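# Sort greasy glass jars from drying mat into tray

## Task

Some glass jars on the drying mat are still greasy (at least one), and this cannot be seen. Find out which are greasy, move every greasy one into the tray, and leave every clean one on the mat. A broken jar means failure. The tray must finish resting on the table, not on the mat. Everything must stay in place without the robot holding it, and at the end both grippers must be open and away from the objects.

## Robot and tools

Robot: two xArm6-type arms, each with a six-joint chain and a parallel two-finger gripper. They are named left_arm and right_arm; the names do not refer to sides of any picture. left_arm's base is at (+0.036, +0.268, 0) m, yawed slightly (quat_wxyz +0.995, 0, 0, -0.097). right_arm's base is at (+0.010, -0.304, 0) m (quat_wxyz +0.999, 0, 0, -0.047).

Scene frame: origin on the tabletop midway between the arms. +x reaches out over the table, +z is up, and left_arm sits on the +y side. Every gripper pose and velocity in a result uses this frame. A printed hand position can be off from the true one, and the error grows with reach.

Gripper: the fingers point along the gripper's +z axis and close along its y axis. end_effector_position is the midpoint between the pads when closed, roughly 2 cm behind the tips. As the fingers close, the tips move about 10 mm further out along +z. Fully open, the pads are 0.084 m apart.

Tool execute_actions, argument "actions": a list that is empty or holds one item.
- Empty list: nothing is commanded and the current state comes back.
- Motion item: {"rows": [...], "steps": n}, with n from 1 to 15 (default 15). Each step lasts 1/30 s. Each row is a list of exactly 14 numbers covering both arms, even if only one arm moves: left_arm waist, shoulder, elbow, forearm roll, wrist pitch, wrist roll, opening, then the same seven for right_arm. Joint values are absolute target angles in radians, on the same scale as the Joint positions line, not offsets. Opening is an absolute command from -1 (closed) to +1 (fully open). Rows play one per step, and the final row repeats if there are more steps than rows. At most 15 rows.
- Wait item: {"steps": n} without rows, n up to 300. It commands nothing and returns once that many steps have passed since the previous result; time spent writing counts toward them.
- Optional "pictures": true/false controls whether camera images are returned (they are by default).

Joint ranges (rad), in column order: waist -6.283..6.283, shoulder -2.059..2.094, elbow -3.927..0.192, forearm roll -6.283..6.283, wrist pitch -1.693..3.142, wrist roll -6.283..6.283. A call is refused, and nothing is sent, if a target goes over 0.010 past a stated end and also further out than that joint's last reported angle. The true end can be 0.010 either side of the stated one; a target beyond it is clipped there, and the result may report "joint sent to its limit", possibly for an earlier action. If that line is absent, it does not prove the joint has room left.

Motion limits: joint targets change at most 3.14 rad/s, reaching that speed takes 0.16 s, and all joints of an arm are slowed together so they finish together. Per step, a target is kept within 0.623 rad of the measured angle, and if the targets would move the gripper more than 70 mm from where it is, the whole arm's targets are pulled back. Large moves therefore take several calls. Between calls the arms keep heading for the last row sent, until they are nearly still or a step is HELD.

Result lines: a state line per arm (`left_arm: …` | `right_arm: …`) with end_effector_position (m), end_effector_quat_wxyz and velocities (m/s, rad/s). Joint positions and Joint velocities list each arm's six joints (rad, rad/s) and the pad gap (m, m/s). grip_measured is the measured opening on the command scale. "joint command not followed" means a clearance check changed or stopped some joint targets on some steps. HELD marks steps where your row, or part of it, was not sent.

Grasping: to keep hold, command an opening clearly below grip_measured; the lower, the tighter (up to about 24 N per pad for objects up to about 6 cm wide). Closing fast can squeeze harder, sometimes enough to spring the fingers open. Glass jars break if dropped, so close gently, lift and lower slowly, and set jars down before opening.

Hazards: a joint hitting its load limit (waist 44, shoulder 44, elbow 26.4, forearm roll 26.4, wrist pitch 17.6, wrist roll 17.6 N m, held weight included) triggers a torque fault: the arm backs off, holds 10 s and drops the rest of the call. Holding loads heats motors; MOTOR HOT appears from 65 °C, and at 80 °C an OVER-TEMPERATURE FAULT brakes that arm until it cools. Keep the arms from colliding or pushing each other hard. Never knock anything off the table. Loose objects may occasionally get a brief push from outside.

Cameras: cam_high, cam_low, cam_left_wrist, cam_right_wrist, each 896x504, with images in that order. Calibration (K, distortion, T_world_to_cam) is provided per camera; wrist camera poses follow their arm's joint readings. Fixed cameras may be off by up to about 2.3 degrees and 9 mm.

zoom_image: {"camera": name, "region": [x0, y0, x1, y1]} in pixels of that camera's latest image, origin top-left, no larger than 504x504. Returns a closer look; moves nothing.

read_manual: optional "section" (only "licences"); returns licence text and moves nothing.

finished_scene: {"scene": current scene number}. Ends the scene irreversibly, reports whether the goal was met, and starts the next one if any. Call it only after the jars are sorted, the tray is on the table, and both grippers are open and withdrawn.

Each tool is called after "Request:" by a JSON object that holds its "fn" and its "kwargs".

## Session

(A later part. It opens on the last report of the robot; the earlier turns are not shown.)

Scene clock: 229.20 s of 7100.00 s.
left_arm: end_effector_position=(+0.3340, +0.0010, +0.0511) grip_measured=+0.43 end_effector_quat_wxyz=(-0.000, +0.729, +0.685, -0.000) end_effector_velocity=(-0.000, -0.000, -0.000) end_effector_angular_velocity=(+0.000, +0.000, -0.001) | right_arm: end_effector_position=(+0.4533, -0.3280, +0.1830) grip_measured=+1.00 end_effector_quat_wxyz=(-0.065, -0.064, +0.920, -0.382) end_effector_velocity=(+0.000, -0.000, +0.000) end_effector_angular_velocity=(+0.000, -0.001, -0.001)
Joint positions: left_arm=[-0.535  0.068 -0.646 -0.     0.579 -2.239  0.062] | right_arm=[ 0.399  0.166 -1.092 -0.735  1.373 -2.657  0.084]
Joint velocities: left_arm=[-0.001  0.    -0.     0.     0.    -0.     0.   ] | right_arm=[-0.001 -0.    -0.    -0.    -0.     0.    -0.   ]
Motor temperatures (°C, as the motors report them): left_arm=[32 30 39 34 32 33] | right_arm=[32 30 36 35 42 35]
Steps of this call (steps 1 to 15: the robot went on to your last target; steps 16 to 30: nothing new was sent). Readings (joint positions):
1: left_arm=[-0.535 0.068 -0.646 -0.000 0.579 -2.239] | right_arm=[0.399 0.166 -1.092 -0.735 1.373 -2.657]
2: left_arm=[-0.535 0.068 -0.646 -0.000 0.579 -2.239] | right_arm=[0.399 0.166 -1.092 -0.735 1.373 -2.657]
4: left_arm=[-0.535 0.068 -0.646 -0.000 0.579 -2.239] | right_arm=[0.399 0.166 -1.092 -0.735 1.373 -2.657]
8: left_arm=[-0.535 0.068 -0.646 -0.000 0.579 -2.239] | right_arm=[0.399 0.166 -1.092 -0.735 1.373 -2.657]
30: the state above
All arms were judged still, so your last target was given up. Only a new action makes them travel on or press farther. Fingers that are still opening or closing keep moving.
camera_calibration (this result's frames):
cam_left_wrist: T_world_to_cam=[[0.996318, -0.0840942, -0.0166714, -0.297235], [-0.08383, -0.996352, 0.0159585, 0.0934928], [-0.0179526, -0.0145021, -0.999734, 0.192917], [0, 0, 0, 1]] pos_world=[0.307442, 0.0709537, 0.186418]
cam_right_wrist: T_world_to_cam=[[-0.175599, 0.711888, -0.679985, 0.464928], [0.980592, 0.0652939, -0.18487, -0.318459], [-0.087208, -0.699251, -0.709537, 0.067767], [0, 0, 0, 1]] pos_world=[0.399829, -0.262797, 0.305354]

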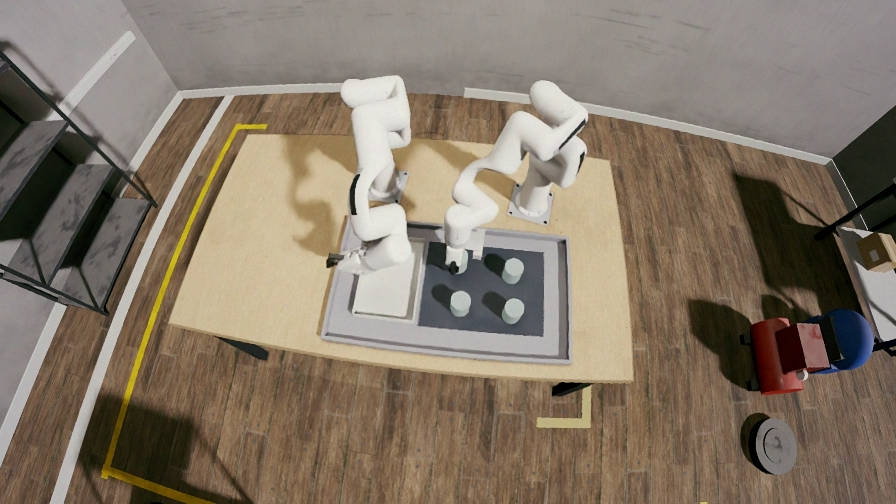

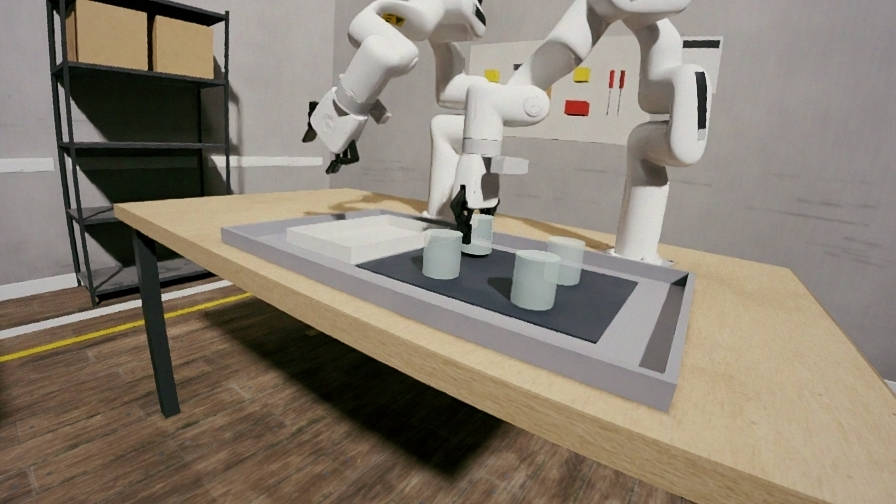

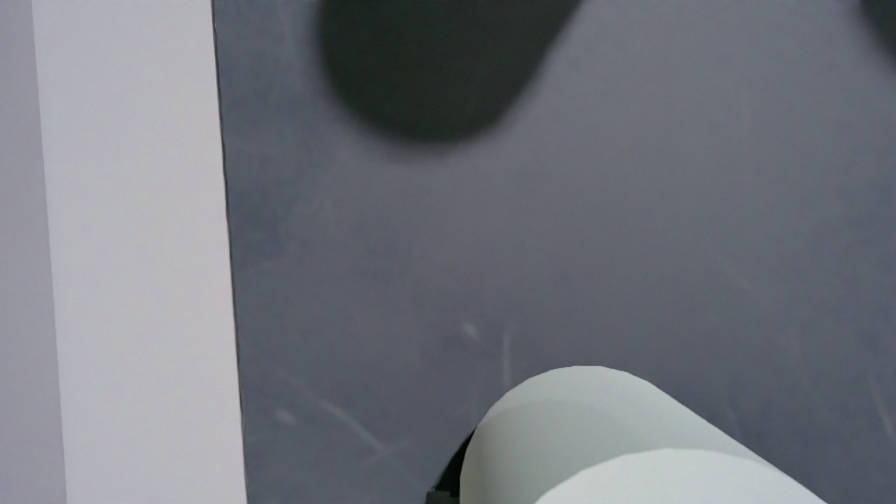

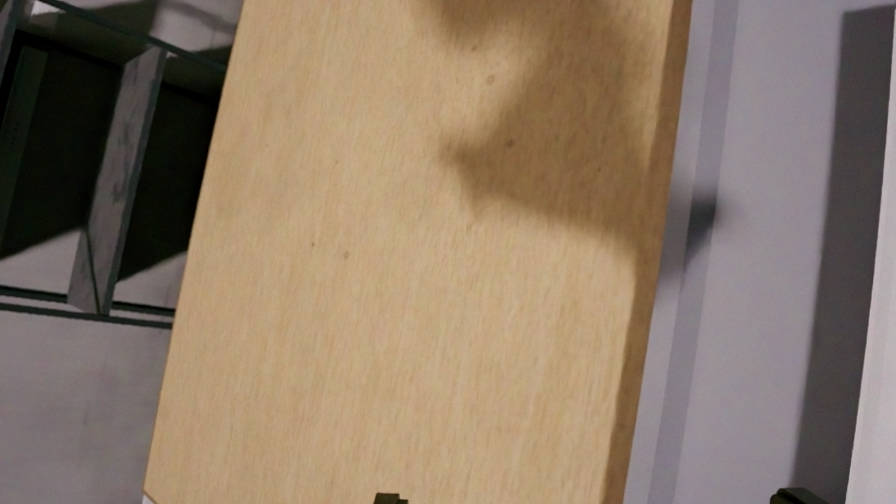

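Request:
{"fn": "execute_actions", "kwargs": {"actions": [{"rows": [[-0.535,0.068,-0.646,0,0.579,-2.239,0.436, 0.399,0.166,-1.092,-0.735,1.373,-2.657,1]], "steps": 15}], "pictures": false}}

Request:
{"fn": "execute_actions", "kwargs": {"actions": [{"steps": 30}]}}

Scene clock: 239.00 s of 7100.00 s.
left_arm: end_effector_position=(+0.3340, +0.0010, +0.0511) grip_measured=+0.44 end_effector_quat_wxyz=(-0.000, +0.729, +0.685, -0.000) end_effector_velocity=(-0.000, -0.000, -0.000) end_effector_angular_velocity=(+0.000, +0.000, -0.002) | right_arm: end_effector_position=(+0.4533, -0.3280, +0.1830) grip_measured=+1.00 end_effector_quat_wxyz=(-0.065, -0.064, +0.920, -0.382) end_effector_velocity=(+0.000, +0.000, +0.000) end_effector_angular_velocity=(+0.001, -0.002, -0.001)
Joint positions: left_arm=[-0.535  0.068 -0.646 -0.     0.579 -2.239  0.062] | right_arm=[ 0.399  0.166 -1.092 -0.735  1.373 -2.657  0.084]
Joint velocities: left_arm=[-0.001  0.001  0.     0.    -0.     0.001  0.   ] | right_arm=[-0.    -0.001 -0.     0.001 -0.001  0.001  0.   ]
Motor temperatures (°C, as the motors report them): left_arm=[32 30 39 34 32 33] | right_arm=[32 30 36 35 42 35]
Steps of this call (steps 1 to 90: nothing new was sent; then 6.30 s passed at rest; steps 91 to 105: all 15 steps of this action). Readings (joint positions):
91: left_arm=[-0.535 0.068 -0.646 -0.000 0.579 -2.239] | right_arm=[0.399 0.166 -1.092 -0.735 1.373 -2.657]
92: left_arm=[-0.535 0.068 -0.646 -0.000 0.579 -2.239] | right_arm=[0.399 0.166 -1.092 -0.735 1.373 -2.657]
94: left_arm=[-0.535 0.068 -0.646 0.000 0.579 -2.239] | right_arm=[0.399 0.166 -1.092 -0.735 1.373 -2.657]
98: left_arm=[-0.535 0.068 -0.646 0.000 0.579 -2.239] | right_arm=[0.399 0.166 -1.092 -0.735 1.373 -2.657]
105: the state above

Scene clock: 240.00 s of 7100.00 s.
left_arm: end_effector_position=(+0.3340, +0.0010, +0.0511) grip_measured=+0.44 end_effector_quat_wxyz=(-0.000, +0.729, +0.685, -0.000) end_effector_velocity=(-0.000, -0.000, -0.000) end_effector_angular_velocity=(-0.000, +0.000, +0.000) | right_arm: end_effector_position=(+0.4533, -0.3280, +0.1830) grip_measured=+1.00 end_effector_quat_wxyz=(-0.065, -0.064, +0.920, -0.382) end_effector_velocity=(+0.000, +0.000, -0.000) end_effector_angular_velocity=(+0.000, +0.001, +0.002)
Joint positions: left_arm=[-0.535  0.068 -0.646  0.     0.579 -2.239  0.062] | right_arm=[ 0.399  0.166 -1.092 -0.735  1.373 -2.657  0.084]
Joint velocities: left_arm=[-0.001 -0.     0.    -0.    -0.    -0.001  0.   ] | right_arm=[ 0.001 -0.     0.     0.    -0.    -0.002 -0.   ]
Motor temperatures (°C, as the motors report them): left_arm=[32 30 39 34 32 33] | right_arm=[32 30 36 35 42 35]
Steps of this call (steps 1 to 15: the robot went on to your last target; steps 16 to 30: nothing new was sent). Readings (joint positions):
1: left_arm=[-0.535 0.068 -0.646 0.000 0.579 -2.239] | right_arm=[0.399 0.166 -1.092 -0.735 1.373 -2.657]
2: left_arm=[-0.535 0.068 -0.646 0.000 0.579 -2.239] | right_arm=[0.399 0.166 -1.092 -0.735 1.373 -2.657]
4: left_arm=[-0.535 0.068 -0.646 0.000 0.579 -2.239] | right_arm=[0.399 0.166 -1.092 -0.735 1.373 -2.657]
8: left_arm=[-0.535 0.068 -0.646 0.000 0.579 -2.239] | right_arm=[0.399 0.166 -1.092 -0.735 1.373 -2.657]
30: the state above
All arms were judged still, so your last target was given up. Only a new action makes them travel on or press farther. Fingers that are still opening or closing keep moving.
camera_calibration (this result's frames):
cam_left_wrist: T_world_to_cam=[[0.996318, -0.0840948, -0.0166706, -0.297235], [-0.0838306, -0.996352, 0.0159589, 0.0934929], [-0.0179519, -0.0145026, -0.999734, 0.192917], [0, 0, 0, 1]] pos_world=[0.307442, 0.0709537, 0.186418]
cam_right_wrist: T_world_to_cam=[[-0.175599, 0.711888, -0.679985, 0.464928], [0.980592, 0.0652934, -0.18487, -0.318459], [-0.0872083, -0.699251, -0.709537, 0.0677671], [0, 0, 0, 1]] pos_world=[0.399829, -0.262798, 0.305354]

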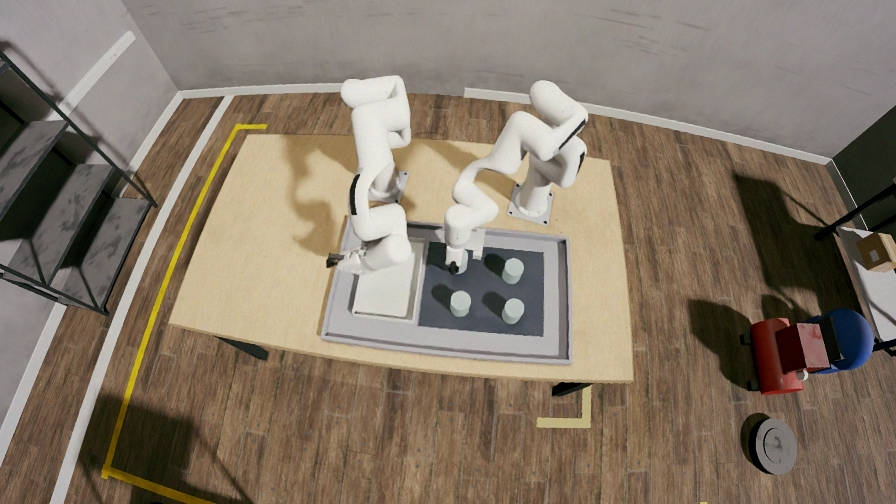

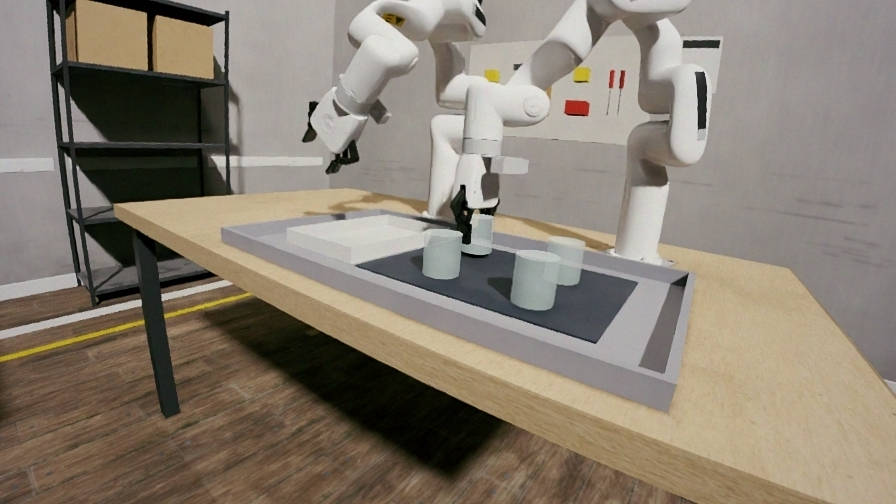

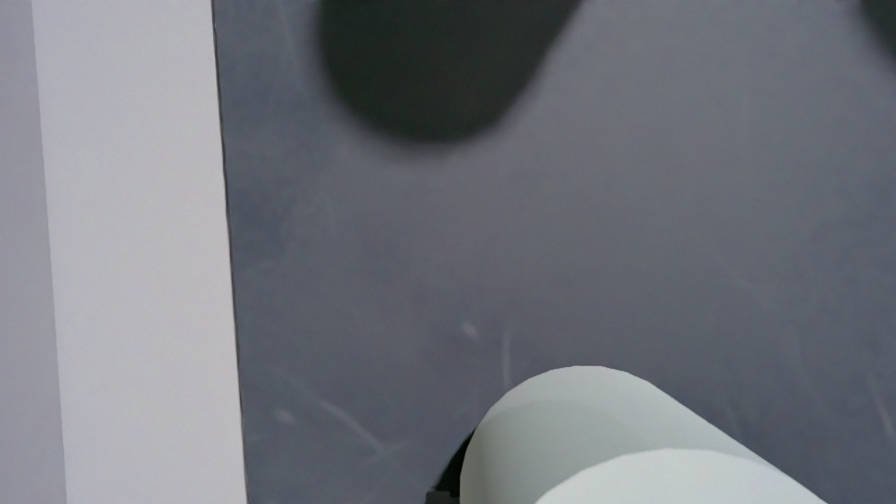

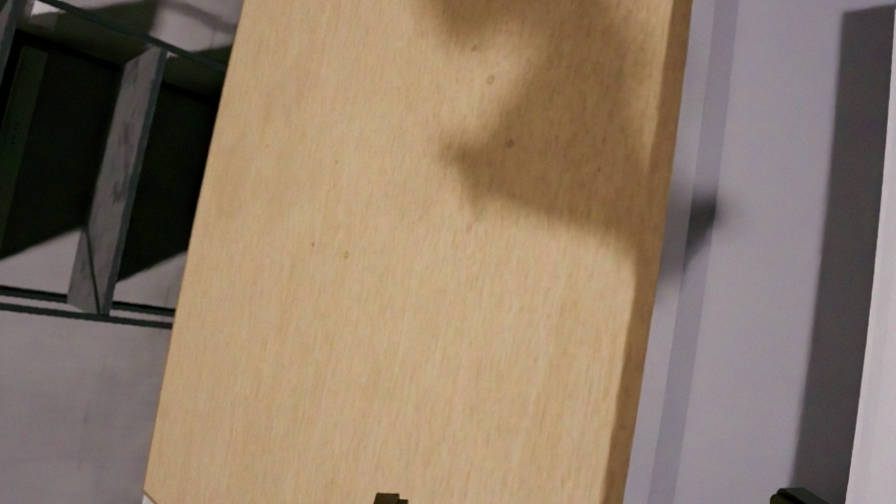

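Request:
{"fn": "execute_actions", "kwargs": {"actions": [{"rows": [[-0.535,0.096,-0.637,0,0.5415,-2.239,0.436, 0.399,0.166,-1.092,-0.735,1.373,-2.657,1]], "steps": 12}], "pictures": false}}

Request:
{"fn": "execute_actions", "kwargs": {"actions": [{"rows": [[-0.535,0.096,-0.637,0,0.5415,-2.239,1, 0.399,0.166,-1.092,-0.735,1.373,-2.657,1]], "steps": 8}], "pictures": false}}

Request:
{"fn": "execute_actions", "kwargs": {"actions": [{"rows": [[-0.535,0.0018,-0.655,0,0.6532,-2.239,1, 0.399,0.166,-1.092,-0.735,1.373,-2.657,1]], "steps": 15}], "pictures": false}}

Request:
{"fn": "execute_actions", "kwargs": {"actions": [{"rows": [[-0.531,0.0075,-0.662,0,0.6545,-2.235,1, 0.399,0.166,-1.092,-0.735,1.373,-2.657,1],[-0.527,0.0132,-0.669,0,0.6558,-2.231,1, 0.399,0.166,-1.092,-0.735,1.373,-2.657,1],[-0.5235,0.0188,-0.676,0,0.6571,-2.2275,1, 0.399,0.166,-1.092,-0.735,1.373,-2.657,1],[-0.52,0.0245,-0.683,0,0.6584,-2.224,1, 0.399,0.166,-1.092,-0.735,1.373,-2.657,1],[-0.516,0.0302,-0.69,0,0.6597,-2.22,1, 0.399,0.166,-1.092,-0.735,1.373,-2.657,1],[-0.512,0.0359,-0.697,0,0.661,-2.216,1, 0.399,0.166,-1.092,-0.735,1.373,-2.657,1],[-0.5085,0.0416,-0.704,0,0.6624,-2.2125,1, 0.399,0.166,-1.092,-0.735,1.373,-2.657,1],[-0.505,0.0472,-0.711,0,0.6637,-2.209,1, 0.399,0.166,-1.092,-0.735,1.373,-2.657,1],[-0.501,0.0529,-0.718,0,0.665,-2.205,1, 0.399,0.166,-1.092,-0.735,1.373,-2.657,1],[-0.4971,0.0586,-0.7249,0,0.6663,-2.201,1, 0.399,0.166,-1.092,-0.735,1.373,-2.657,1]], "steps": 15}], "pictures": false}}

Request:
{"fn": "execute_actions", "kwargs": {"actions": [{"steps": 15}]}}

Scene clock: 257.47 s of 7100.00 s.
left_arm: end_effector_position=(+0.3329, +0.0020, +0.0402) grip_measured=+0.44 end_effector_quat_wxyz=(-0.001, +0.729, +0.685, -0.000) end_effector_velocity=(+0.002, -0.002, -0.001) end_effector_angular_velocity=(-0.005, -0.006, -0.001) | right_arm: end_effector_position=(+0.4533, -0.3280, +0.1830) grip_measured=+1.00 end_effector_quat_wxyz=(-0.065, -0.064, +0.920, -0.382) end_effector_velocity=(-0.000, -0.000, -0.001) end_effector_angular_velocity=(-0.002, +0.000, -0.001)
Joint positions: left_arm=[-0.535  0.095 -0.637 -0.     0.543 -2.239  0.062] | right_arm=[ 0.399  0.166 -1.092 -0.735  1.373 -2.657  0.084]
Joint velocities: left_arm=[-0.     0.006 -0.003  0.    -0.011  0.001  0.   ] | right_arm=[ 0.     0.001  0.    -0.001  0.     0.002 -0.   ]
Motor temperatures (°C, as the motors report them): left_arm=[32 30 39 34 32 33] | right_arm=[32 30 36 35 42 35]
Steps of this call (steps 1 to 90: nothing new was sent; then 14.07 s passed at rest; steps 91 to 102: all 12 steps of this action). Readings (joint positions):
91: left_arm=[-0.535 0.068 -0.646 -0.000 0.579 -2.239] | right_arm=[0.399 0.166 -1.092 -0.735 1.373 -2.657]
92: left_arm=[-0.535 0.070 -0.646 -0.000 0.574 -2.239] | right_arm=[0.399 0.166 -1.092 -0.735 1.373 -2.657]
94: left_arm=[-0.535 0.082 -0.642 -0.000 0.559 -2.239] | right_arm=[0.399 0.166 -1.092 -0.735 1.373 -2.657]
98: left_arm=[-0.535 0.094 -0.637 -0.000 0.546 -2.239] | right_arm=[0.399 0.166 -1.092 -0.735 1.373 -2.657]
102: the state above

Scene clock: 257.73 s of 7100.00 s.
left_arm: end_effector_position=(+0.3333, +0.0017, +0.0400) grip_measured=+0.98 end_effector_quat_wxyz=(+0.000, +0.729, +0.685, +0.000) end_effector_velocity=(-0.002, +0.002, -0.001) end_effector_angular_velocity=(+0.005, +0.005, +0.002) | right_arm: end_effector_position=(+0.4533, -0.3280, +0.1830) grip_measured=+1.00 end_effector_quat_wxyz=(-0.065, -0.064, +0.920, -0.382) end_effector_velocity=(-0.000, +0.000, -0.000) end_effector_angular_velocity=(-0.000, -0.000, +0.001)
Joint positions: left_arm=[-0.535  0.096 -0.637  0.     0.541 -2.239  0.083] | right_arm=[ 0.399  0.166 -1.092 -0.735  1.373 -2.657  0.084]
Joint velocities: left_arm=[ 0.001  0.     0.004 -0.     0.003 -0.001  0.008] | right_arm=[ 0.001  0.     0.    -0.    -0.     0.     0.   ]
Motor temperatures (°C, as the motors report them): left_arm=[32 30 39 34 32 33] | right_arm=[32 30 36 35 42 35]
Steps of this call (steps 1 to 8: all 8 steps of this action). Readings (joint positions):
1: left_arm=[-0.535 0.095 -0.637 -0.000 0.542 -2.239] | right_arm=[0.399 0.166 -1.092 -0.735 1.373 -2.657]
2: left_arm=[-0.535 0.096 -0.637 0.000 0.541 -2.239] | right_arm=[0.399 0.166 -1.092 -0.735 1.373 -2.657]
4: left_arm=[-0.535 0.096 -0.638 0.000 0.541 -2.239] | right_arm=[0.399 0.166 -1.092 -0.735 1.373 -2.657]
8: the state above

Scene clock: 258.23 s of 7100.00 s.
left_arm: end_effector_position=(+0.3331, +0.0018, +0.0744) grip_measured=+1.00 end_effector_quat_wxyz=(-0.001, +0.729, +0.685, -0.000) end_effector_velocity=(+0.002, -0.002, +0.004) end_effector_angular_velocity=(-0.005, -0.005, -0.001) | right_arm: end_effector_position=(+0.4533, -0.3280, +0.1830) grip_measured=+1.00 end_effector_quat_wxyz=(-0.065, -0.064, +0.920, -0.382) end_effector_velocity=(-0.000, +0.001, +0.000) end_effector_angular_velocity=(+0.000, +0.000, +0.001)
Joint positions: left_arm=[-0.535  0.003 -0.654  0.     0.653 -2.239  0.084] | right_arm=[ 0.399  0.166 -1.092 -0.735  1.373 -2.657  0.084]
Joint velocities: left_arm=[-0.001 -0.006 -0.006  0.     0.005 -0.     0.   ] | right_arm=[ 0.001 -0.    -0.     0.     0.    -0.    -0.   ]
Motor temperatures (°C, as the motors report them): left_arm=[32 30 39 34 32 33] | right_arm=[32 30 36 35 42 35]
Steps of this call (steps 1 to 15: all 15 steps of this action). Readings (joint positions):
1: left_arm=[-0.535 0.096 -0.637 0.000 0.541 -2.239] | right_arm=[0.399 0.166 -1.092 -0.735 1.373 -2.657]
2: left_arm=[-0.535 0.093 -0.638 0.000 0.547 -2.239] | right_arm=[0.399 0.166 -1.092 -0.735 1.373 -2.657]
4: left_arm=[-0.535 0.062 -0.641 0.000 0.588 -2.239] | right_arm=[0.399 0.166 -1.092 -0.735 1.373 -2.657]
8: left_arm=[-0.535 0.007 -0.657 -0.000 0.641 -2.239] | right_arm=[0.399 0.166 -1.092 -0.735 1.373 -2.657]
15: the state above

Scene clock: 258.73 s of 7100.00 s.
left_arm: end_effector_position=(+0.3565, +0.0009, +0.0750) grip_measured=+1.00 end_effector_quat_wxyz=(-0.000, +0.728, +0.685, -0.000) end_effector_velocity=(+0.017, +0.001, -0.001) end_effector_angular_velocity=(+0.001, +0.001, -0.004) | right_arm: end_effector_position=(+0.4533, -0.3280, +0.1830) grip_measured=+1.00 end_effector_quat_wxyz=(-0.065, -0.064, +0.920, -0.382) end_effector_velocity=(-0.000, +0.000, -0.000) end_effector_angular_velocity=(+0.000, +0.002, +0.001)
Joint positions: left_arm=[-0.499  0.056 -0.721 -0.     0.666 -2.203  0.084] | right_arm=[ 0.399  0.166 -1.092 -0.735  1.373 -2.657  0.084]
Joint velocities: left_arm=[ 0.027  0.04  -0.048  0.001  0.009  0.03   0.   ] | right_arm=[ 0.     0.001  0.     0.    -0.    -0.001 -0.   ]
Motor temperatures (°C, as the motors report them): left_arm=[32 30 39 34 32 33] | right_arm=[32 30 36 35 42 35]
Steps of this call (steps 1 to 15: all 15 steps of this action). Readings (joint positions):
1: left_arm=[-0.535 0.003 -0.654 0.000 0.653 -2.239] | right_arm=[0.399 0.166 -1.092 -0.735 1.373 -2.657]
2: left_arm=[-0.534 0.003 -0.656 0.000 0.653 -2.238] | right_arm=[0.399 0.166 -1.092 -0.735 1.373 -2.657]
4: left_arm=[-0.531 0.008 -0.662 0.000 0.655 -2.235] | right_arm=[0.399 0.166 -1.092 -0.735 1.373 -2.657]
8: left_arm=[-0.519 0.026 -0.685 -0.000 0.659 -2.223] | right_arm=[0.399 0.166 -1.092 -0.735 1.373 -2.657]
15: the state above

Scene clock: 259.23 s of 7100.00 s.
left_arm: end_effector_position=(+0.3579, +0.0009, +0.0750) grip_measured=+1.00 end_effector_quat_wxyz=(+0.000, +0.729, +0.685, +0.000) end_effector_velocity=(+0.000, +0.001, -0.000) end_effector_angular_velocity=(+0.000, +0.001, -0.000) | right_arm: end_effector_position=(+0.4533, -0.3280, +0.1830) grip_measured=+1.00 end_effector_quat_wxyz=(-0.065, -0.064, +0.920, -0.382) end_effector_velocity=(-0.000, -0.000, +0.000) end_effector_angular_velocity=(+0.000, -0.001, -0.002)
Joint positions: left_arm=[-0.497  0.059 -0.725  0.     0.666 -2.201  0.084] | right_arm=[ 0.399  0.166 -1.092 -0.735  1.373 -2.657  0.084]
Joint velocities: left_arm=[ 0.001  0.001 -0.    -0.     0.     0.002 -0.   ] | right_arm=[-0.001 -0.002  0.001  0.    -0.     0.001 -0.   ]
Motor temperatures (°C, as the motors report them): left_arm=[32 30 39 34 32 33] | right_arm=[32 30 36 35 42 35]
Steps of this call (steps 1 to 15: the robot went on to your last target). Readings (joint positions):
1: left_arm=[-0.498 0.057 -0.722 -0.000 0.666 -2.202] | right_arm=[0.399 0.166 -1.092 -0.735 1.373 -2.657]
2: left_arm=[-0.498 0.057 -0.723 -0.000 0.666 -2.202] | right_arm=[0.399 0.166 -1.092 -0.735 1.373 -2.657]
4: left_arm=[-0.498 0.058 -0.724 0.000 0.666 -2.201] | right_arm=[0.399 0.166 -1.092 -0.735 1.373 -2.657]
8: left_arm=[-0.497 0.059 -0.725 0.000 0.666 -2.201] | right_arm=[0.399 0.166 -1.092 -0.735 1.373 -2.657]
15: the state above
All arms were judged still, so your last target was given up. Only a new action makes them travel on or press farther. Fingers that are still opening or closing keep moving.
camera_calibration (this result's frames):
cam_left_wrist: T_world_to_cam=[[0.996321, -0.0842215, -0.0158422, -0.320734], [-0.083959, -0.996332, 0.0165629, 0.0950132], [-0.0171791, -0.0151719, -0.999737, 0.216979], [0, 0, 0, 1]] pos_world=[0.331258, 0.070944, 0.210267]
cam_right_wrist: T_world_to_cam=[[-0.175599, 0.711888, -0.679985, 0.464928], [0.980592, 0.0652938, -0.18487, -0.318459], [-0.0872081, -0.699251, -0.709537, 0.067767], [0, 0, 0, 1]] pos_world=[0.399829, -0.262798, 0.305354]

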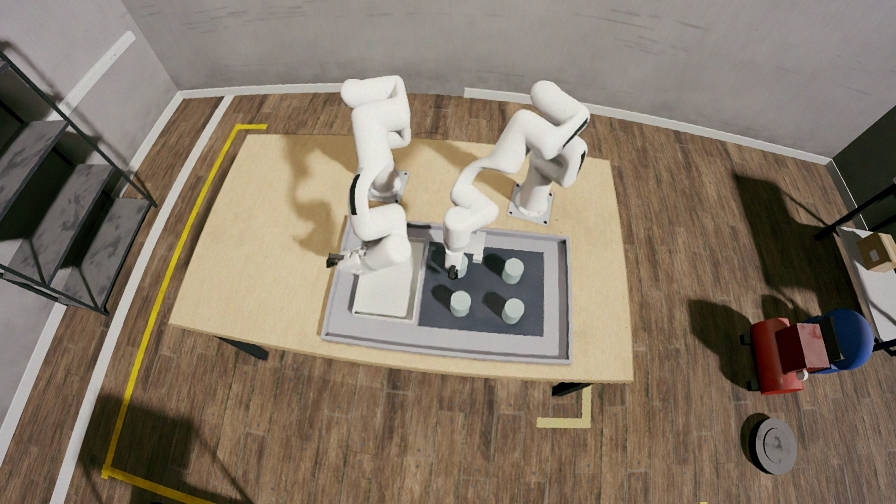

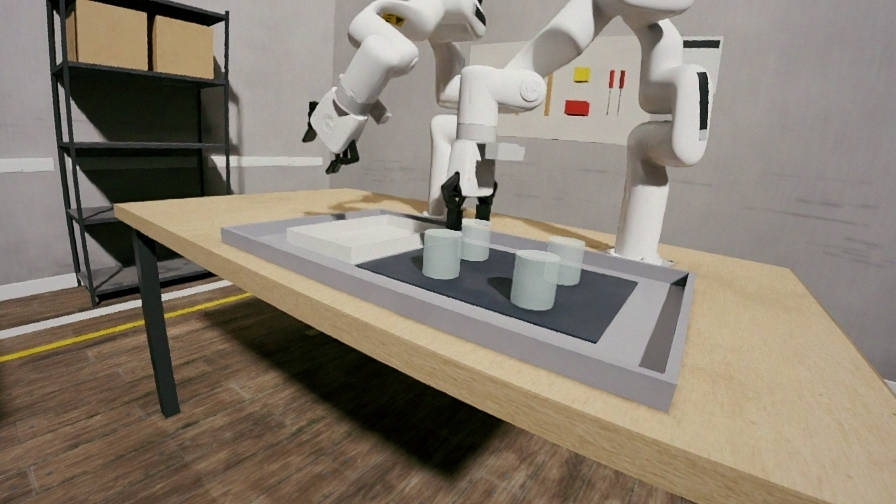

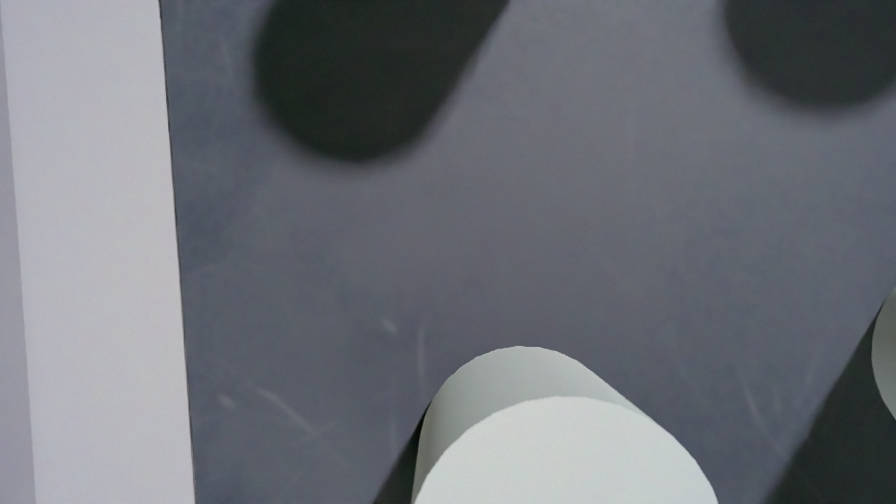

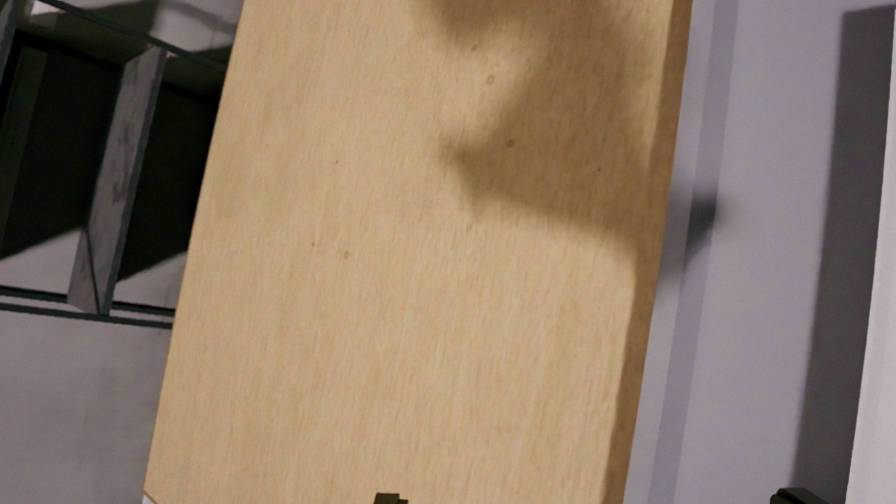

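Request:
{"fn": "execute_actions", "kwargs": {"actions": [{"rows": [[-0.51,-0.09,-0.74,0,0.83,-2.2,1, 0.399,0.166,-1.092,-0.735,1.373,-2.657,1]], "steps": 12}], "pictures": false}}

Request:
{"fn": "execute_actions", "kwargs": {"actions": [{"rows": [[-0.3095,0.234,-1.1415,0,0.9076,-2.014,1, 0.399,0.166,-1.092,-0.735,1.373,-2.657,1]], "steps": 15}], "pictures": false}}

Request:
{"fn": "execute_actions", "kwargs": {"actions": [{"steps": 12}], "pictures": false}}

Request:
{"fn": "execute_actions", "kwargs": {"actions": [{"rows": [[-0.3098,0.3288,-1.0972,0,0.7684,-2.014,1, 0.399,0.166,-1.092,-0.735,1.373,-2.657,1]], "steps": 15}], "pictures": false}}

Request:
{"fn": "execute_actions", "kwargs": {"actions": [{"rows": [[-0.3075,0.3353,-1.1069,0,0.7717,-2.012,1, 0.399,0.166,-1.092,-0.735,1.373,-2.657,1],[-0.3053,0.3417,-1.1166,0,0.7749,-2.009,1, 0.399,0.166,-1.092,-0.735,1.373,-2.657,1],[-0.303,0.3482,-1.1263,0,0.7782,-2.007,1, 0.399,0.166,-1.092,-0.735,1.373,-2.657,1],[-0.3007,0.3546,-1.136,0,0.7814,-2.005,1, 0.399,0.166,-1.092,-0.735,1.373,-2.657,1],[-0.2985,0.361,-1.1457,0,0.7847,-2.002,1, 0.399,0.166,-1.092,-0.735,1.373,-2.657,1],[-0.2962,0.3675,-1.1554,0,0.7879,-2.0,1, 0.399,0.166,-1.092,-0.735,1.373,-2.657,1],[-0.2939,0.374,-1.1651,0,0.7912,-1.998,1, 0.399,0.166,-1.092,-0.735,1.373,-2.657,1],[-0.2916,0.3804,-1.1748,0,0.7944,-1.996,1, 0.399,0.166,-1.092,-0.735,1.373,-2.657,1],[-0.2894,0.3869,-1.1845,0,0.7977,-1.993,1, 0.399,0.166,-1.092,-0.735,1.373,-2.657,1],[-0.2871,0.3933,-1.1942,0,0.8009,-1.991,1, 0.399,0.166,-1.092,-0.735,1.373,-2.657,1]], "steps": 15}], "pictures": false}}

Request:
{"fn": "execute_actions", "kwargs": {"actions": [{"steps": 15}]}}

Scene clock: 274.93 s of 7100.00 s.
left_arm: end_effector_position=(+0.3470, +0.0032, +0.1288) grip_measured=+1.00 end_effector_quat_wxyz=(-0.000, +0.733, +0.680, -0.000) end_effector_velocity=(-0.019, +0.015, -0.017) end_effector_angular_velocity=(+0.051, +0.061, -0.002) | right_arm: end_effector_position=(+0.4533, -0.3280, +0.1830) grip_measured=+1.00 end_effector_quat_wxyz=(-0.065, -0.064, +0.920, -0.382) end_effector_velocity=(+0.000, +0.001, +0.000) end_effector_angular_velocity=(+0.000, -0.000, +0.001)
Joint positions: left_arm=[-0.51  -0.088 -0.739  0.     0.827 -2.2    0.084] | right_arm=[ 0.399  0.166 -1.092 -0.735  1.373 -2.657  0.084]
Joint velocities: left_arm=[-0.002  0.004  0.03  -0.     0.045 -0.    -0.   ] | right_arm=[ 0.001 -0.001  0.     0.    -0.    -0.     0.   ]
Motor temperatures (°C, as the motors report them): left_arm=[32 30 39 34 32 33] | right_arm=[32 30 36 35 42 35]
Steps of this call (steps 1 to 90: nothing new was sent; then 12.30 s passed at rest; steps 91 to 102: all 12 steps of this action). Readings (joint positions):
91: left_arm=[-0.497 0.058 -0.725 0.000 0.667 -2.201] | right_arm=[0.399 0.166 -1.092 -0.735 1.373 -2.657]
92: left_arm=[-0.497 0.055 -0.725 0.000 0.672 -2.201] | right_arm=[0.399 0.166 -1.092 -0.735 1.373 -2.657]
94: left_arm=[-0.501 0.014 -0.725 0.000 0.723 -2.201] | right_arm=[0.399 0.166 -1.092 -0.735 1.373 -2.657]
98: left_arm=[-0.509 -0.080 -0.744 -0.000 0.810 -2.200] | right_arm=[0.399 0.166 -1.092 -0.735 1.373 -2.657]
102: the state above

Scene clock: 275.43 s of 7100.00 s.
left_arm: end_effector_position=(+0.4791, +0.0203, +0.1295) grip_measured=+1.00 end_effector_quat_wxyz=(-0.001, +0.728, +0.686, -0.000) end_effector_velocity=(+0.055, +0.016, -0.005) end_effector_angular_velocity=(+0.003, +0.007, -0.011) | right_arm: end_effector_position=(+0.4533, -0.3280, +0.1830) grip_measured=+1.00 end_effector_quat_wxyz=(-0.065, -0.064, +0.920, -0.382) end_effector_velocity=(+0.001, +0.001, +0.001) end_effector_angular_velocity=(+0.001, -0.003, +0.000)
Joint positions: left_arm=[-0.315  0.225 -1.128  0.     0.905 -2.021  0.084] | right_arm=[ 0.399  0.166 -1.092 -0.735  1.373 -2.657  0.084]
Joint velocities: left_arm=[ 0.08   0.138 -0.175 -0.001  0.045  0.091  0.   ] | right_arm=[ 0.001 -0.001 -0.002  0.     0.     0.001 -0.   ]
Motor temperatures (°C, as the motors report them): left_arm=[32 30 39 34 32 33] | right_arm=[32 30 36 35 42 35]
Steps of this call (steps 1 to 15: all 15 steps of this action). Readings (joint positions):
1: left_arm=[-0.510 -0.088 -0.739 0.000 0.828 -2.200] | right_arm=[0.399 0.166 -1.092 -0.735 1.373 -2.657]
2: left_arm=[-0.508 -0.084 -0.743 0.000 0.831 -2.197] | right_arm=[0.399 0.166 -1.092 -0.735 1.373 -2.657]
4: left_arm=[-0.483 -0.043 -0.795 -0.000 0.842 -2.172] | right_arm=[0.399 0.166 -1.092 -0.735 1.373 -2.657]
8: left_arm=[-0.402 0.085 -0.956 0.000 0.871 -2.101] | right_arm=[0.399 0.166 -1.092 -0.735 1.373 -2.657]
15: the state above

Scene clock: 275.83 s of 7100.00 s.
left_arm: end_effector_position=(+0.4832, +0.0207, +0.1301) grip_measured=+1.00 end_effector_quat_wxyz=(-0.000, +0.728, +0.685, -0.000) end_effector_velocity=(+0.001, +0.001, -0.000) end_effector_angular_velocity=(+0.000, -0.000, +0.001) | right_arm: end_effector_position=(+0.4533, -0.3280, +0.1830) grip_measured=+1.00 end_effector_quat_wxyz=(-0.065, -0.064, +0.920, -0.382) end_effector_velocity=(-0.000, +0.000, -0.000) end_effector_angular_velocity=(+0.000, +0.000, -0.000)
Joint positions: left_arm=[-0.31   0.233 -1.141 -0.     0.908 -2.014  0.084] | right_arm=[ 0.399  0.166 -1.092 -0.735  1.373 -2.657  0.084]
Joint velocities: left_arm=[ 0.002  0.003 -0.003  0.    -0.     0.001 -0.   ] | right_arm=[ 0.     0.001  0.     0.    -0.     0.001  0.   ]
Motor temperatures (°C, as the motors report them): left_arm=[32 30 39 34 32 33] | right_arm=[32 30 36 35 42 35]
Steps of this call (steps 1 to 12: the robot went on to your last target). Readings (joint positions):
1: left_arm=[-0.313 0.228 -1.132 0.000 0.906 -2.018] | right_arm=[0.399 0.166 -1.092 -0.735 1.373 -2.657]
2: left_arm=[-0.312 0.230 -1.135 0.000 0.907 -2.017] | right_arm=[0.399 0.166 -1.092 -0.735 1.373 -2.657]
4: left_arm=[-0.311 0.232 -1.138 -0.000 0.907 -2.015] | right_arm=[0.399 0.166 -1.092 -0.735 1.373 -2.657]
8: left_arm=[-0.310 0.233 -1.141 -0.000 0.908 -2.014] | right_arm=[0.399 0.166 -1.092 -0.735 1.373 -2.657]
12: the state above

Scene clock: 276.33 s of 7100.00 s.
left_arm: end_effector_position=(+0.4849, +0.0199, +0.0767) grip_measured=+1.00 end_effector_quat_wxyz=(+0.002, +0.728, +0.685, +0.000) end_effector_velocity=(-0.006, +0.003, -0.009) end_effector_angular_velocity=(+0.009, +0.015, +0.001) | right_arm: end_effector_position=(+0.4533, -0.3280, +0.1830) grip_measured=+1.00 end_effector_quat_wxyz=(-0.065, -0.064, +0.920, -0.382) end_effector_velocity=(-0.000, -0.000, +0.000) end_effector_angular_velocity=(-0.000, -0.002, -0.000)
Joint positions: left_arm=[-0.31   0.327 -1.099 -0.     0.769 -2.014  0.084] | right_arm=[ 0.399  0.166 -1.092 -0.735  1.373 -2.657  0.084]
Joint velocities: left_arm=[ 0.     0.009  0.014  0.    -0.005 -0.001 -0.   ] | right_arm=[-0.    -0.001  0.001 -0.001 -0.001  0.001  0.   ]
Motor temperatures (°C, as the motors report them): left_arm=[32 30 39 34 32 33] | right_arm=[32 30 36 35 42 35]
Steps of this call (steps 1 to 15: all 15 steps of this action). Readings (joint positions):
1: left_arm=[-0.310 0.234 -1.141 -0.000 0.907 -2.014] | right_arm=[0.399 0.166 -1.092 -0.735 1.373 -2.657]
2: left_arm=[-0.310 0.236 -1.140 -0.000 0.902 -2.014] | right_arm=[0.399 0.166 -1.092 -0.735 1.373 -2.657]
4: left_arm=[-0.310 0.263 -1.131 -0.000 0.854 -2.014] | right_arm=[0.399 0.166 -1.092 -0.735 1.373 -2.657]
8: left_arm=[-0.310 0.325 -1.095 0.000 0.785 -2.014] | right_arm=[0.399 0.166 -1.092 -0.735 1.373 -2.657]
15: the state above

Scene clock: 276.83 s of 7100.00 s.
left_arm: end_effector_position=(+0.5077, +0.0204, +0.0750) grip_measured=+1.00 end_effector_quat_wxyz=(+0.000, +0.728, +0.685, +0.000) end_effector_velocity=(+0.017, +0.001, -0.001) end_effector_angular_velocity=(+0.002, +0.004, -0.001) | right_arm: end_effector_position=(+0.4533, -0.3280, +0.1830) grip_measured=+1.00 end_effector_quat_wxyz=(-0.065, -0.064, +0.920, -0.382) end_effector_velocity=(-0.000, -0.001, -0.001) end_effector_angular_velocity=(-0.003, +0.003, +0.002)
Joint positions: left_arm=[-0.288  0.39  -1.189 -0.     0.799 -1.992  0.084] | right_arm=[ 0.399  0.166 -1.092 -0.735  1.373 -2.657  0.084]
Joint velocities: left_arm=[ 0.016  0.047 -0.069 -0.     0.026  0.017  0.   ] | right_arm=[-0.001  0.001  0.001 -0.003 -0.    -0.001  0.   ]
Motor temperatures (°C, as the motors report them): left_arm=[32 30 39 34 32 33] | right_arm=[32 30 36 35 42 35]
Steps of this call (steps 1 to 15: all 15 steps of this action). Readings (joint positions):
1: left_arm=[-0.310 0.327 -1.099 -0.000 0.769 -2.014] | right_arm=[0.399 0.166 -1.092 -0.735 1.373 -2.657]
2: left_arm=[-0.310 0.329 -1.099 -0.000 0.769 -2.014] | right_arm=[0.399 0.166 -1.092 -0.735 1.373 -2.657]
4: left_arm=[-0.308 0.335 -1.107 -0.000 0.772 -2.012] | right_arm=[0.399 0.166 -1.092 -0.735 1.373 -2.657]
8: left_arm=[-0.300 0.356 -1.138 -0.000 0.782 -2.004] | right_arm=[0.399 0.166 -1.092 -0.735 1.373 -2.657]
15: the state above

Scene clock: 277.33 s of 7100.00 s.
left_arm: end_effector_position=(+0.5090, +0.0204, +0.0750) grip_measured=+1.00 end_effector_quat_wxyz=(+0.000, +0.729, +0.685, -0.000) end_effector_velocity=(+0.000, +0.001, -0.000) end_effector_angular_velocity=(+0.000, +0.000, +0.001) | right_arm: end_effector_position=(+0.4533, -0.3280, +0.1830) grip_measured=+1.00 end_effector_quat_wxyz=(-0.065, -0.064, +0.920, -0.382) end_effector_velocity=(-0.000, +0.000, -0.000) end_effector_angular_velocity=(-0.000, +0.001, +0.000)
Joint positions: left_arm=[-0.287  0.393 -1.194 -0.     0.801 -1.991  0.084] | right_arm=[ 0.399  0.166 -1.092 -0.735  1.373 -2.657  0.084]
Joint velocities: left_arm=[ 0.002  0.001 -0.     0.     0.     0.     0.   ] | right_arm=[ 0.    -0.     0.001  0.     0.    -0.     0.   ]
Motor temperatures (°C, as the motors report them): left_arm=[32 30 39 34 32 33] | right_arm=[32 30 36 35 42 35]
Steps of this call (steps 1 to 15: the robot went on to your last target). Readings (joint positions):
1: left_arm=[-0.288 0.391 -1.191 -0.000 0.800 -1.992] | right_arm=[0.399 0.166 -1.092 -0.735 1.373 -2.657]
2: left_arm=[-0.288 0.392 -1.192 -0.000 0.800 -1.992] | right_arm=[0.399 0.166 -1.092 -0.735 1.373 -2.657]
4: left_arm=[-0.287 0.393 -1.193 -0.000 0.801 -1.991] | right_arm=[0.399 0.166 -1.092 -0.735 1.373 -2.657]
8: left_arm=[-0.287 0.393 -1.194 -0.000 0.801 -1.991] | right_arm=[0.399 0.166 -1.092 -0.735 1.373 -2.657]
15: the state above
All arms were judged still, so your last target was given up. Only a new action makes them travel on or press farther. Fingers that are still opening or closing keep moving.
camera_calibration (this result's frames):
cam_left_wrist: T_world_to_cam=[[0.99632, -0.0842361, -0.0158605, -0.469564], [-0.0839733, -0.99633, 0.0165669, 0.127109], [-0.0171979, -0.0151741, -0.999737, 0.219886], [0, 0, 0, 1]] pos_world=[0.482292, 0.0904247, 0.210274]
cam_right_wrist: T_world_to_cam=[[-0.175599, 0.711888, -0.679985, 0.464928], [0.980591, 0.0652939, -0.18487, -0.318459], [-0.0872081, -0.699251, -0.709537, 0.067767], [0, 0, 0, 1]] pos_world=[0.399829, -0.262797, 0.305354]

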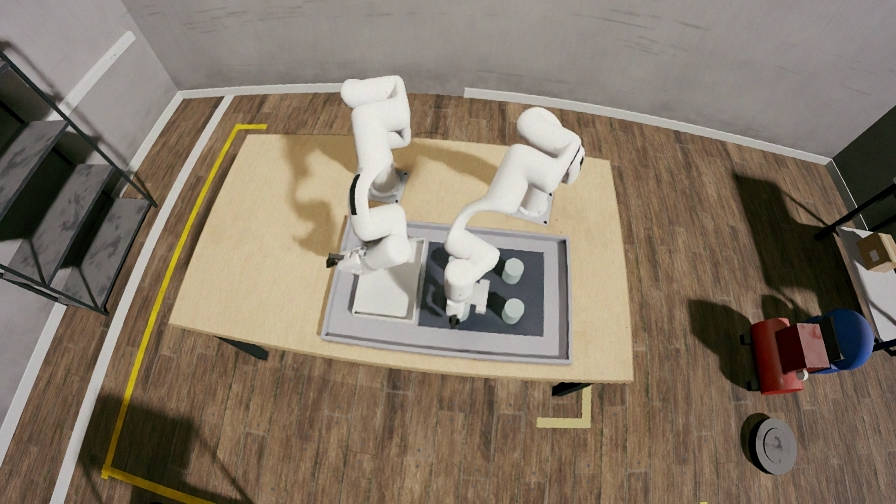

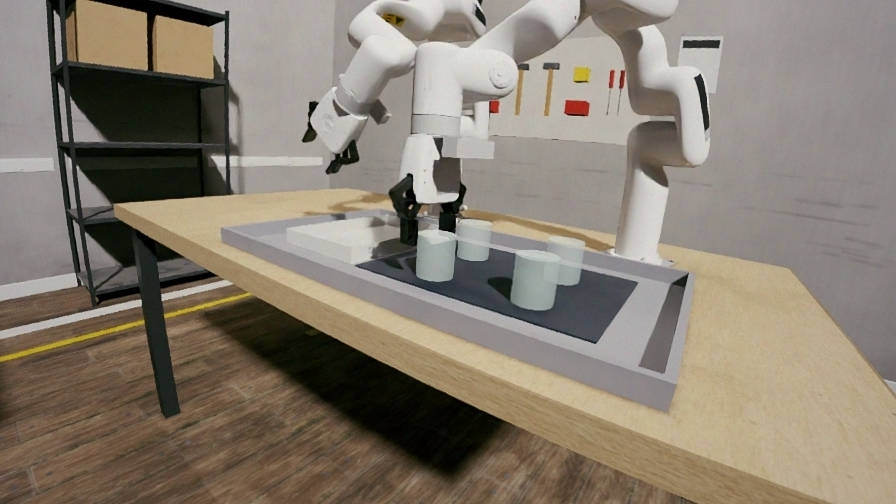

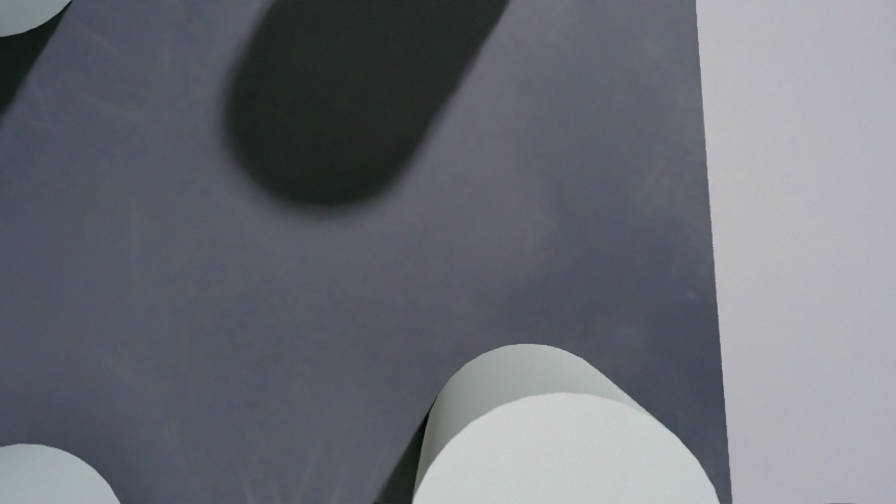

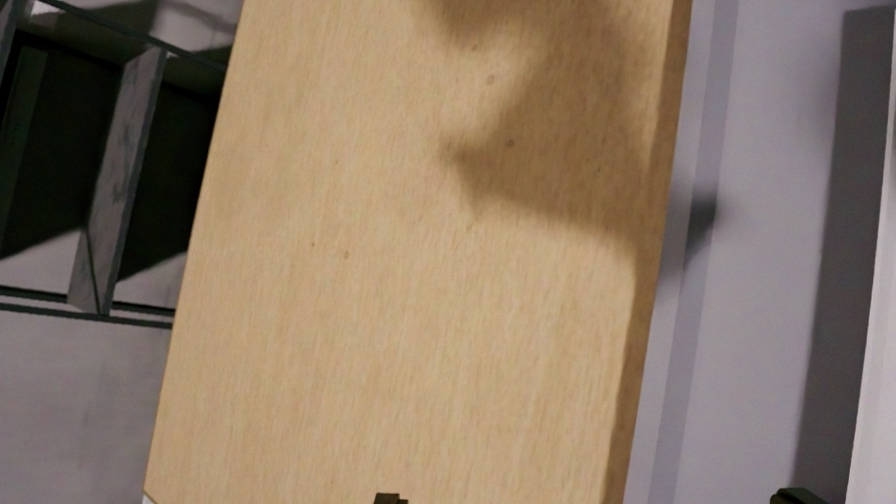

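Request:
{"fn": "execute_actions", "kwargs": {"actions": []}}

Scene clock: 288.07 s of 7100.00 s.
left_arm: end_effector_position=(+0.5090, +0.0204, +0.0750) grip_measured=+1.00 end_effector_quat_wxyz=(+0.000, +0.729, +0.685, -0.000) end_effector_velocity=(+0.000, +0.001, -0.000) end_effector_angular_velocity=(-0.000, +0.000, +0.001) | right_arm: end_effector_position=(+0.4533, -0.3280, +0.1830) grip_measured=+1.00 end_effector_quat_wxyz=(-0.065, -0.064, +0.920, -0.382) end_effector_velocity=(-0.000, -0.000, +0.000) end_effector_angular_velocity=(+0.001, -0.001, -0.002)
Joint positions: left_arm=[-0.287  0.393 -1.194  0.     0.801 -1.991  0.084] | right_arm=[ 0.399  0.166 -1.092 -0.735  1.373 -2.657  0.084]
Joint velocities: left_arm=[ 0.002  0.    -0.    -0.     0.     0.001 -0.   ] | right_arm=[-0.001 -0.001  0.     0.001  0.     0.    -0.   ]
Motor temperatures (°C, as the motors report them): left_arm=[32 30 39 34 32 33] | right_arm=[32 30 36 35 42 35]
Steps of this call (steps 1 to 90: nothing new was sent; then 7.73 s passed at rest). Readings (joint positions):
1: left_arm=[-0.287 0.393 -1.194 -0.000 0.801 -1.991] | right_arm=[0.399 0.166 -1.092 -0.735 1.373 -2.657]
2: left_arm=[-0.287 0.393 -1.194 -0.000 0.801 -1.991] | right_arm=[0.399 0.166 -1.092 -0.735 1.373 -2.657]
4: left_arm=[-0.287 0.393 -1.194 -0.000 0.801 -1.991] | right_arm=[0.399 0.166 -1.092 -0.735 1.373 -2.657]
8: left_arm=[-0.287 0.393 -1.194 -0.000 0.801 -1.991] | right_arm=[0.399 0.166 -1.092 -0.735 1.373 -2.657]
90: the state above
camera_calibration (this result's frames):
cam_left_wrist: T_world_to_cam=[[0.996322, -0.0842051, -0.0158703, -0.469585], [-0.0839423, -0.996333, 0.0165616, 0.127108], [-0.0172066, -0.0151685, -0.999737, 0.219875], [0, 0, 0, 1]] pos_world=[0.482311, 0.0904359, 0.210259]
cam_right_wrist: T_world_to_cam=[[-0.175599, 0.711888, -0.679985, 0.464928], [0.980592, 0.0652935, -0.18487, -0.318459], [-0.0872082, -0.699251, -0.709537, 0.0677671], [0, 0, 0, 1]] pos_world=[0.399829, -0.262797, 0.305354]

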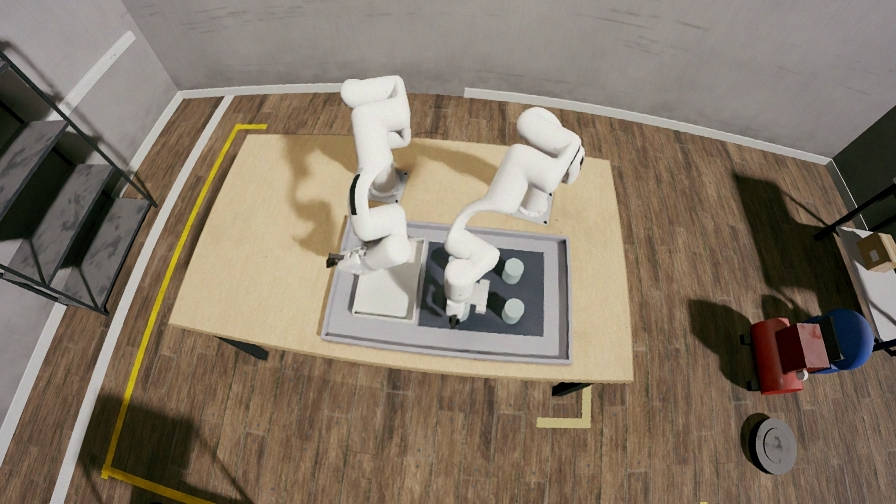

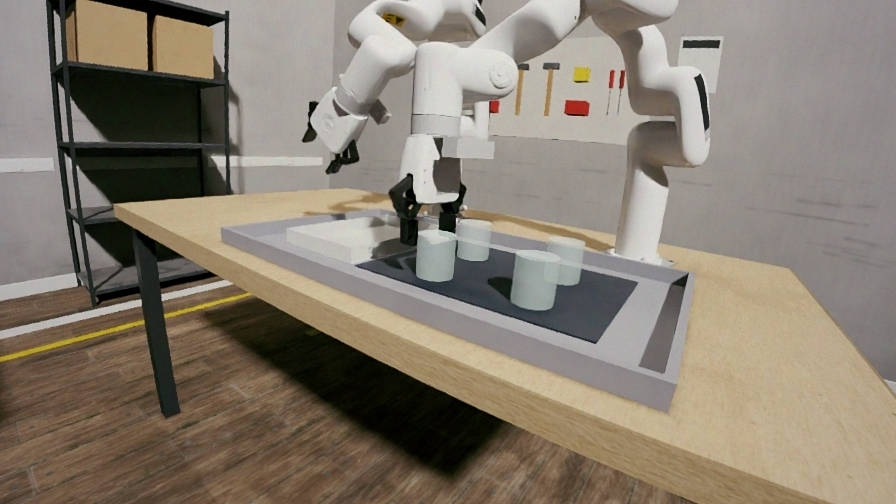

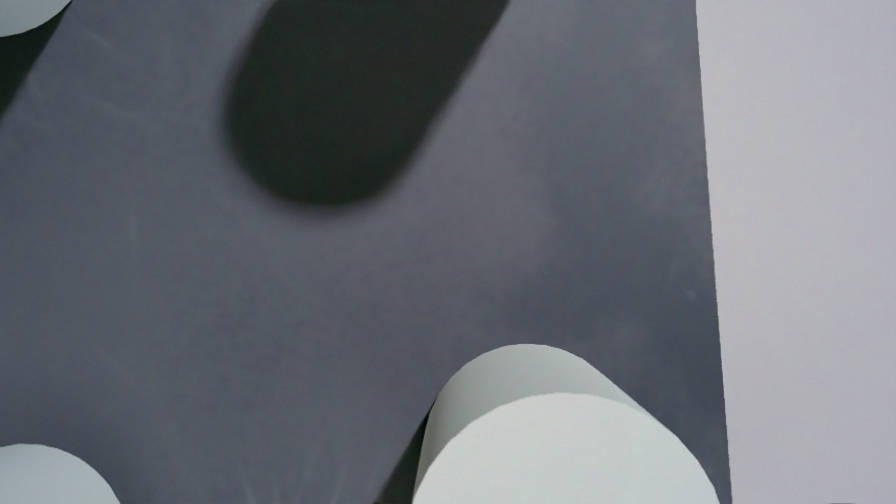

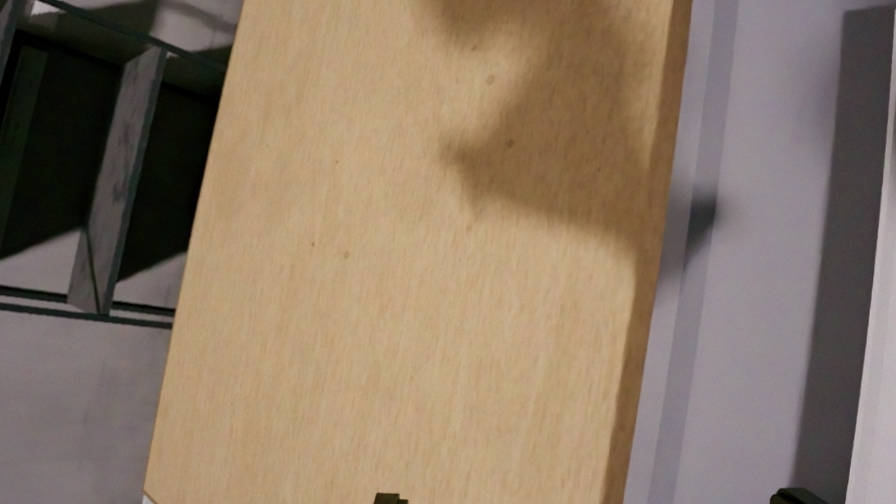

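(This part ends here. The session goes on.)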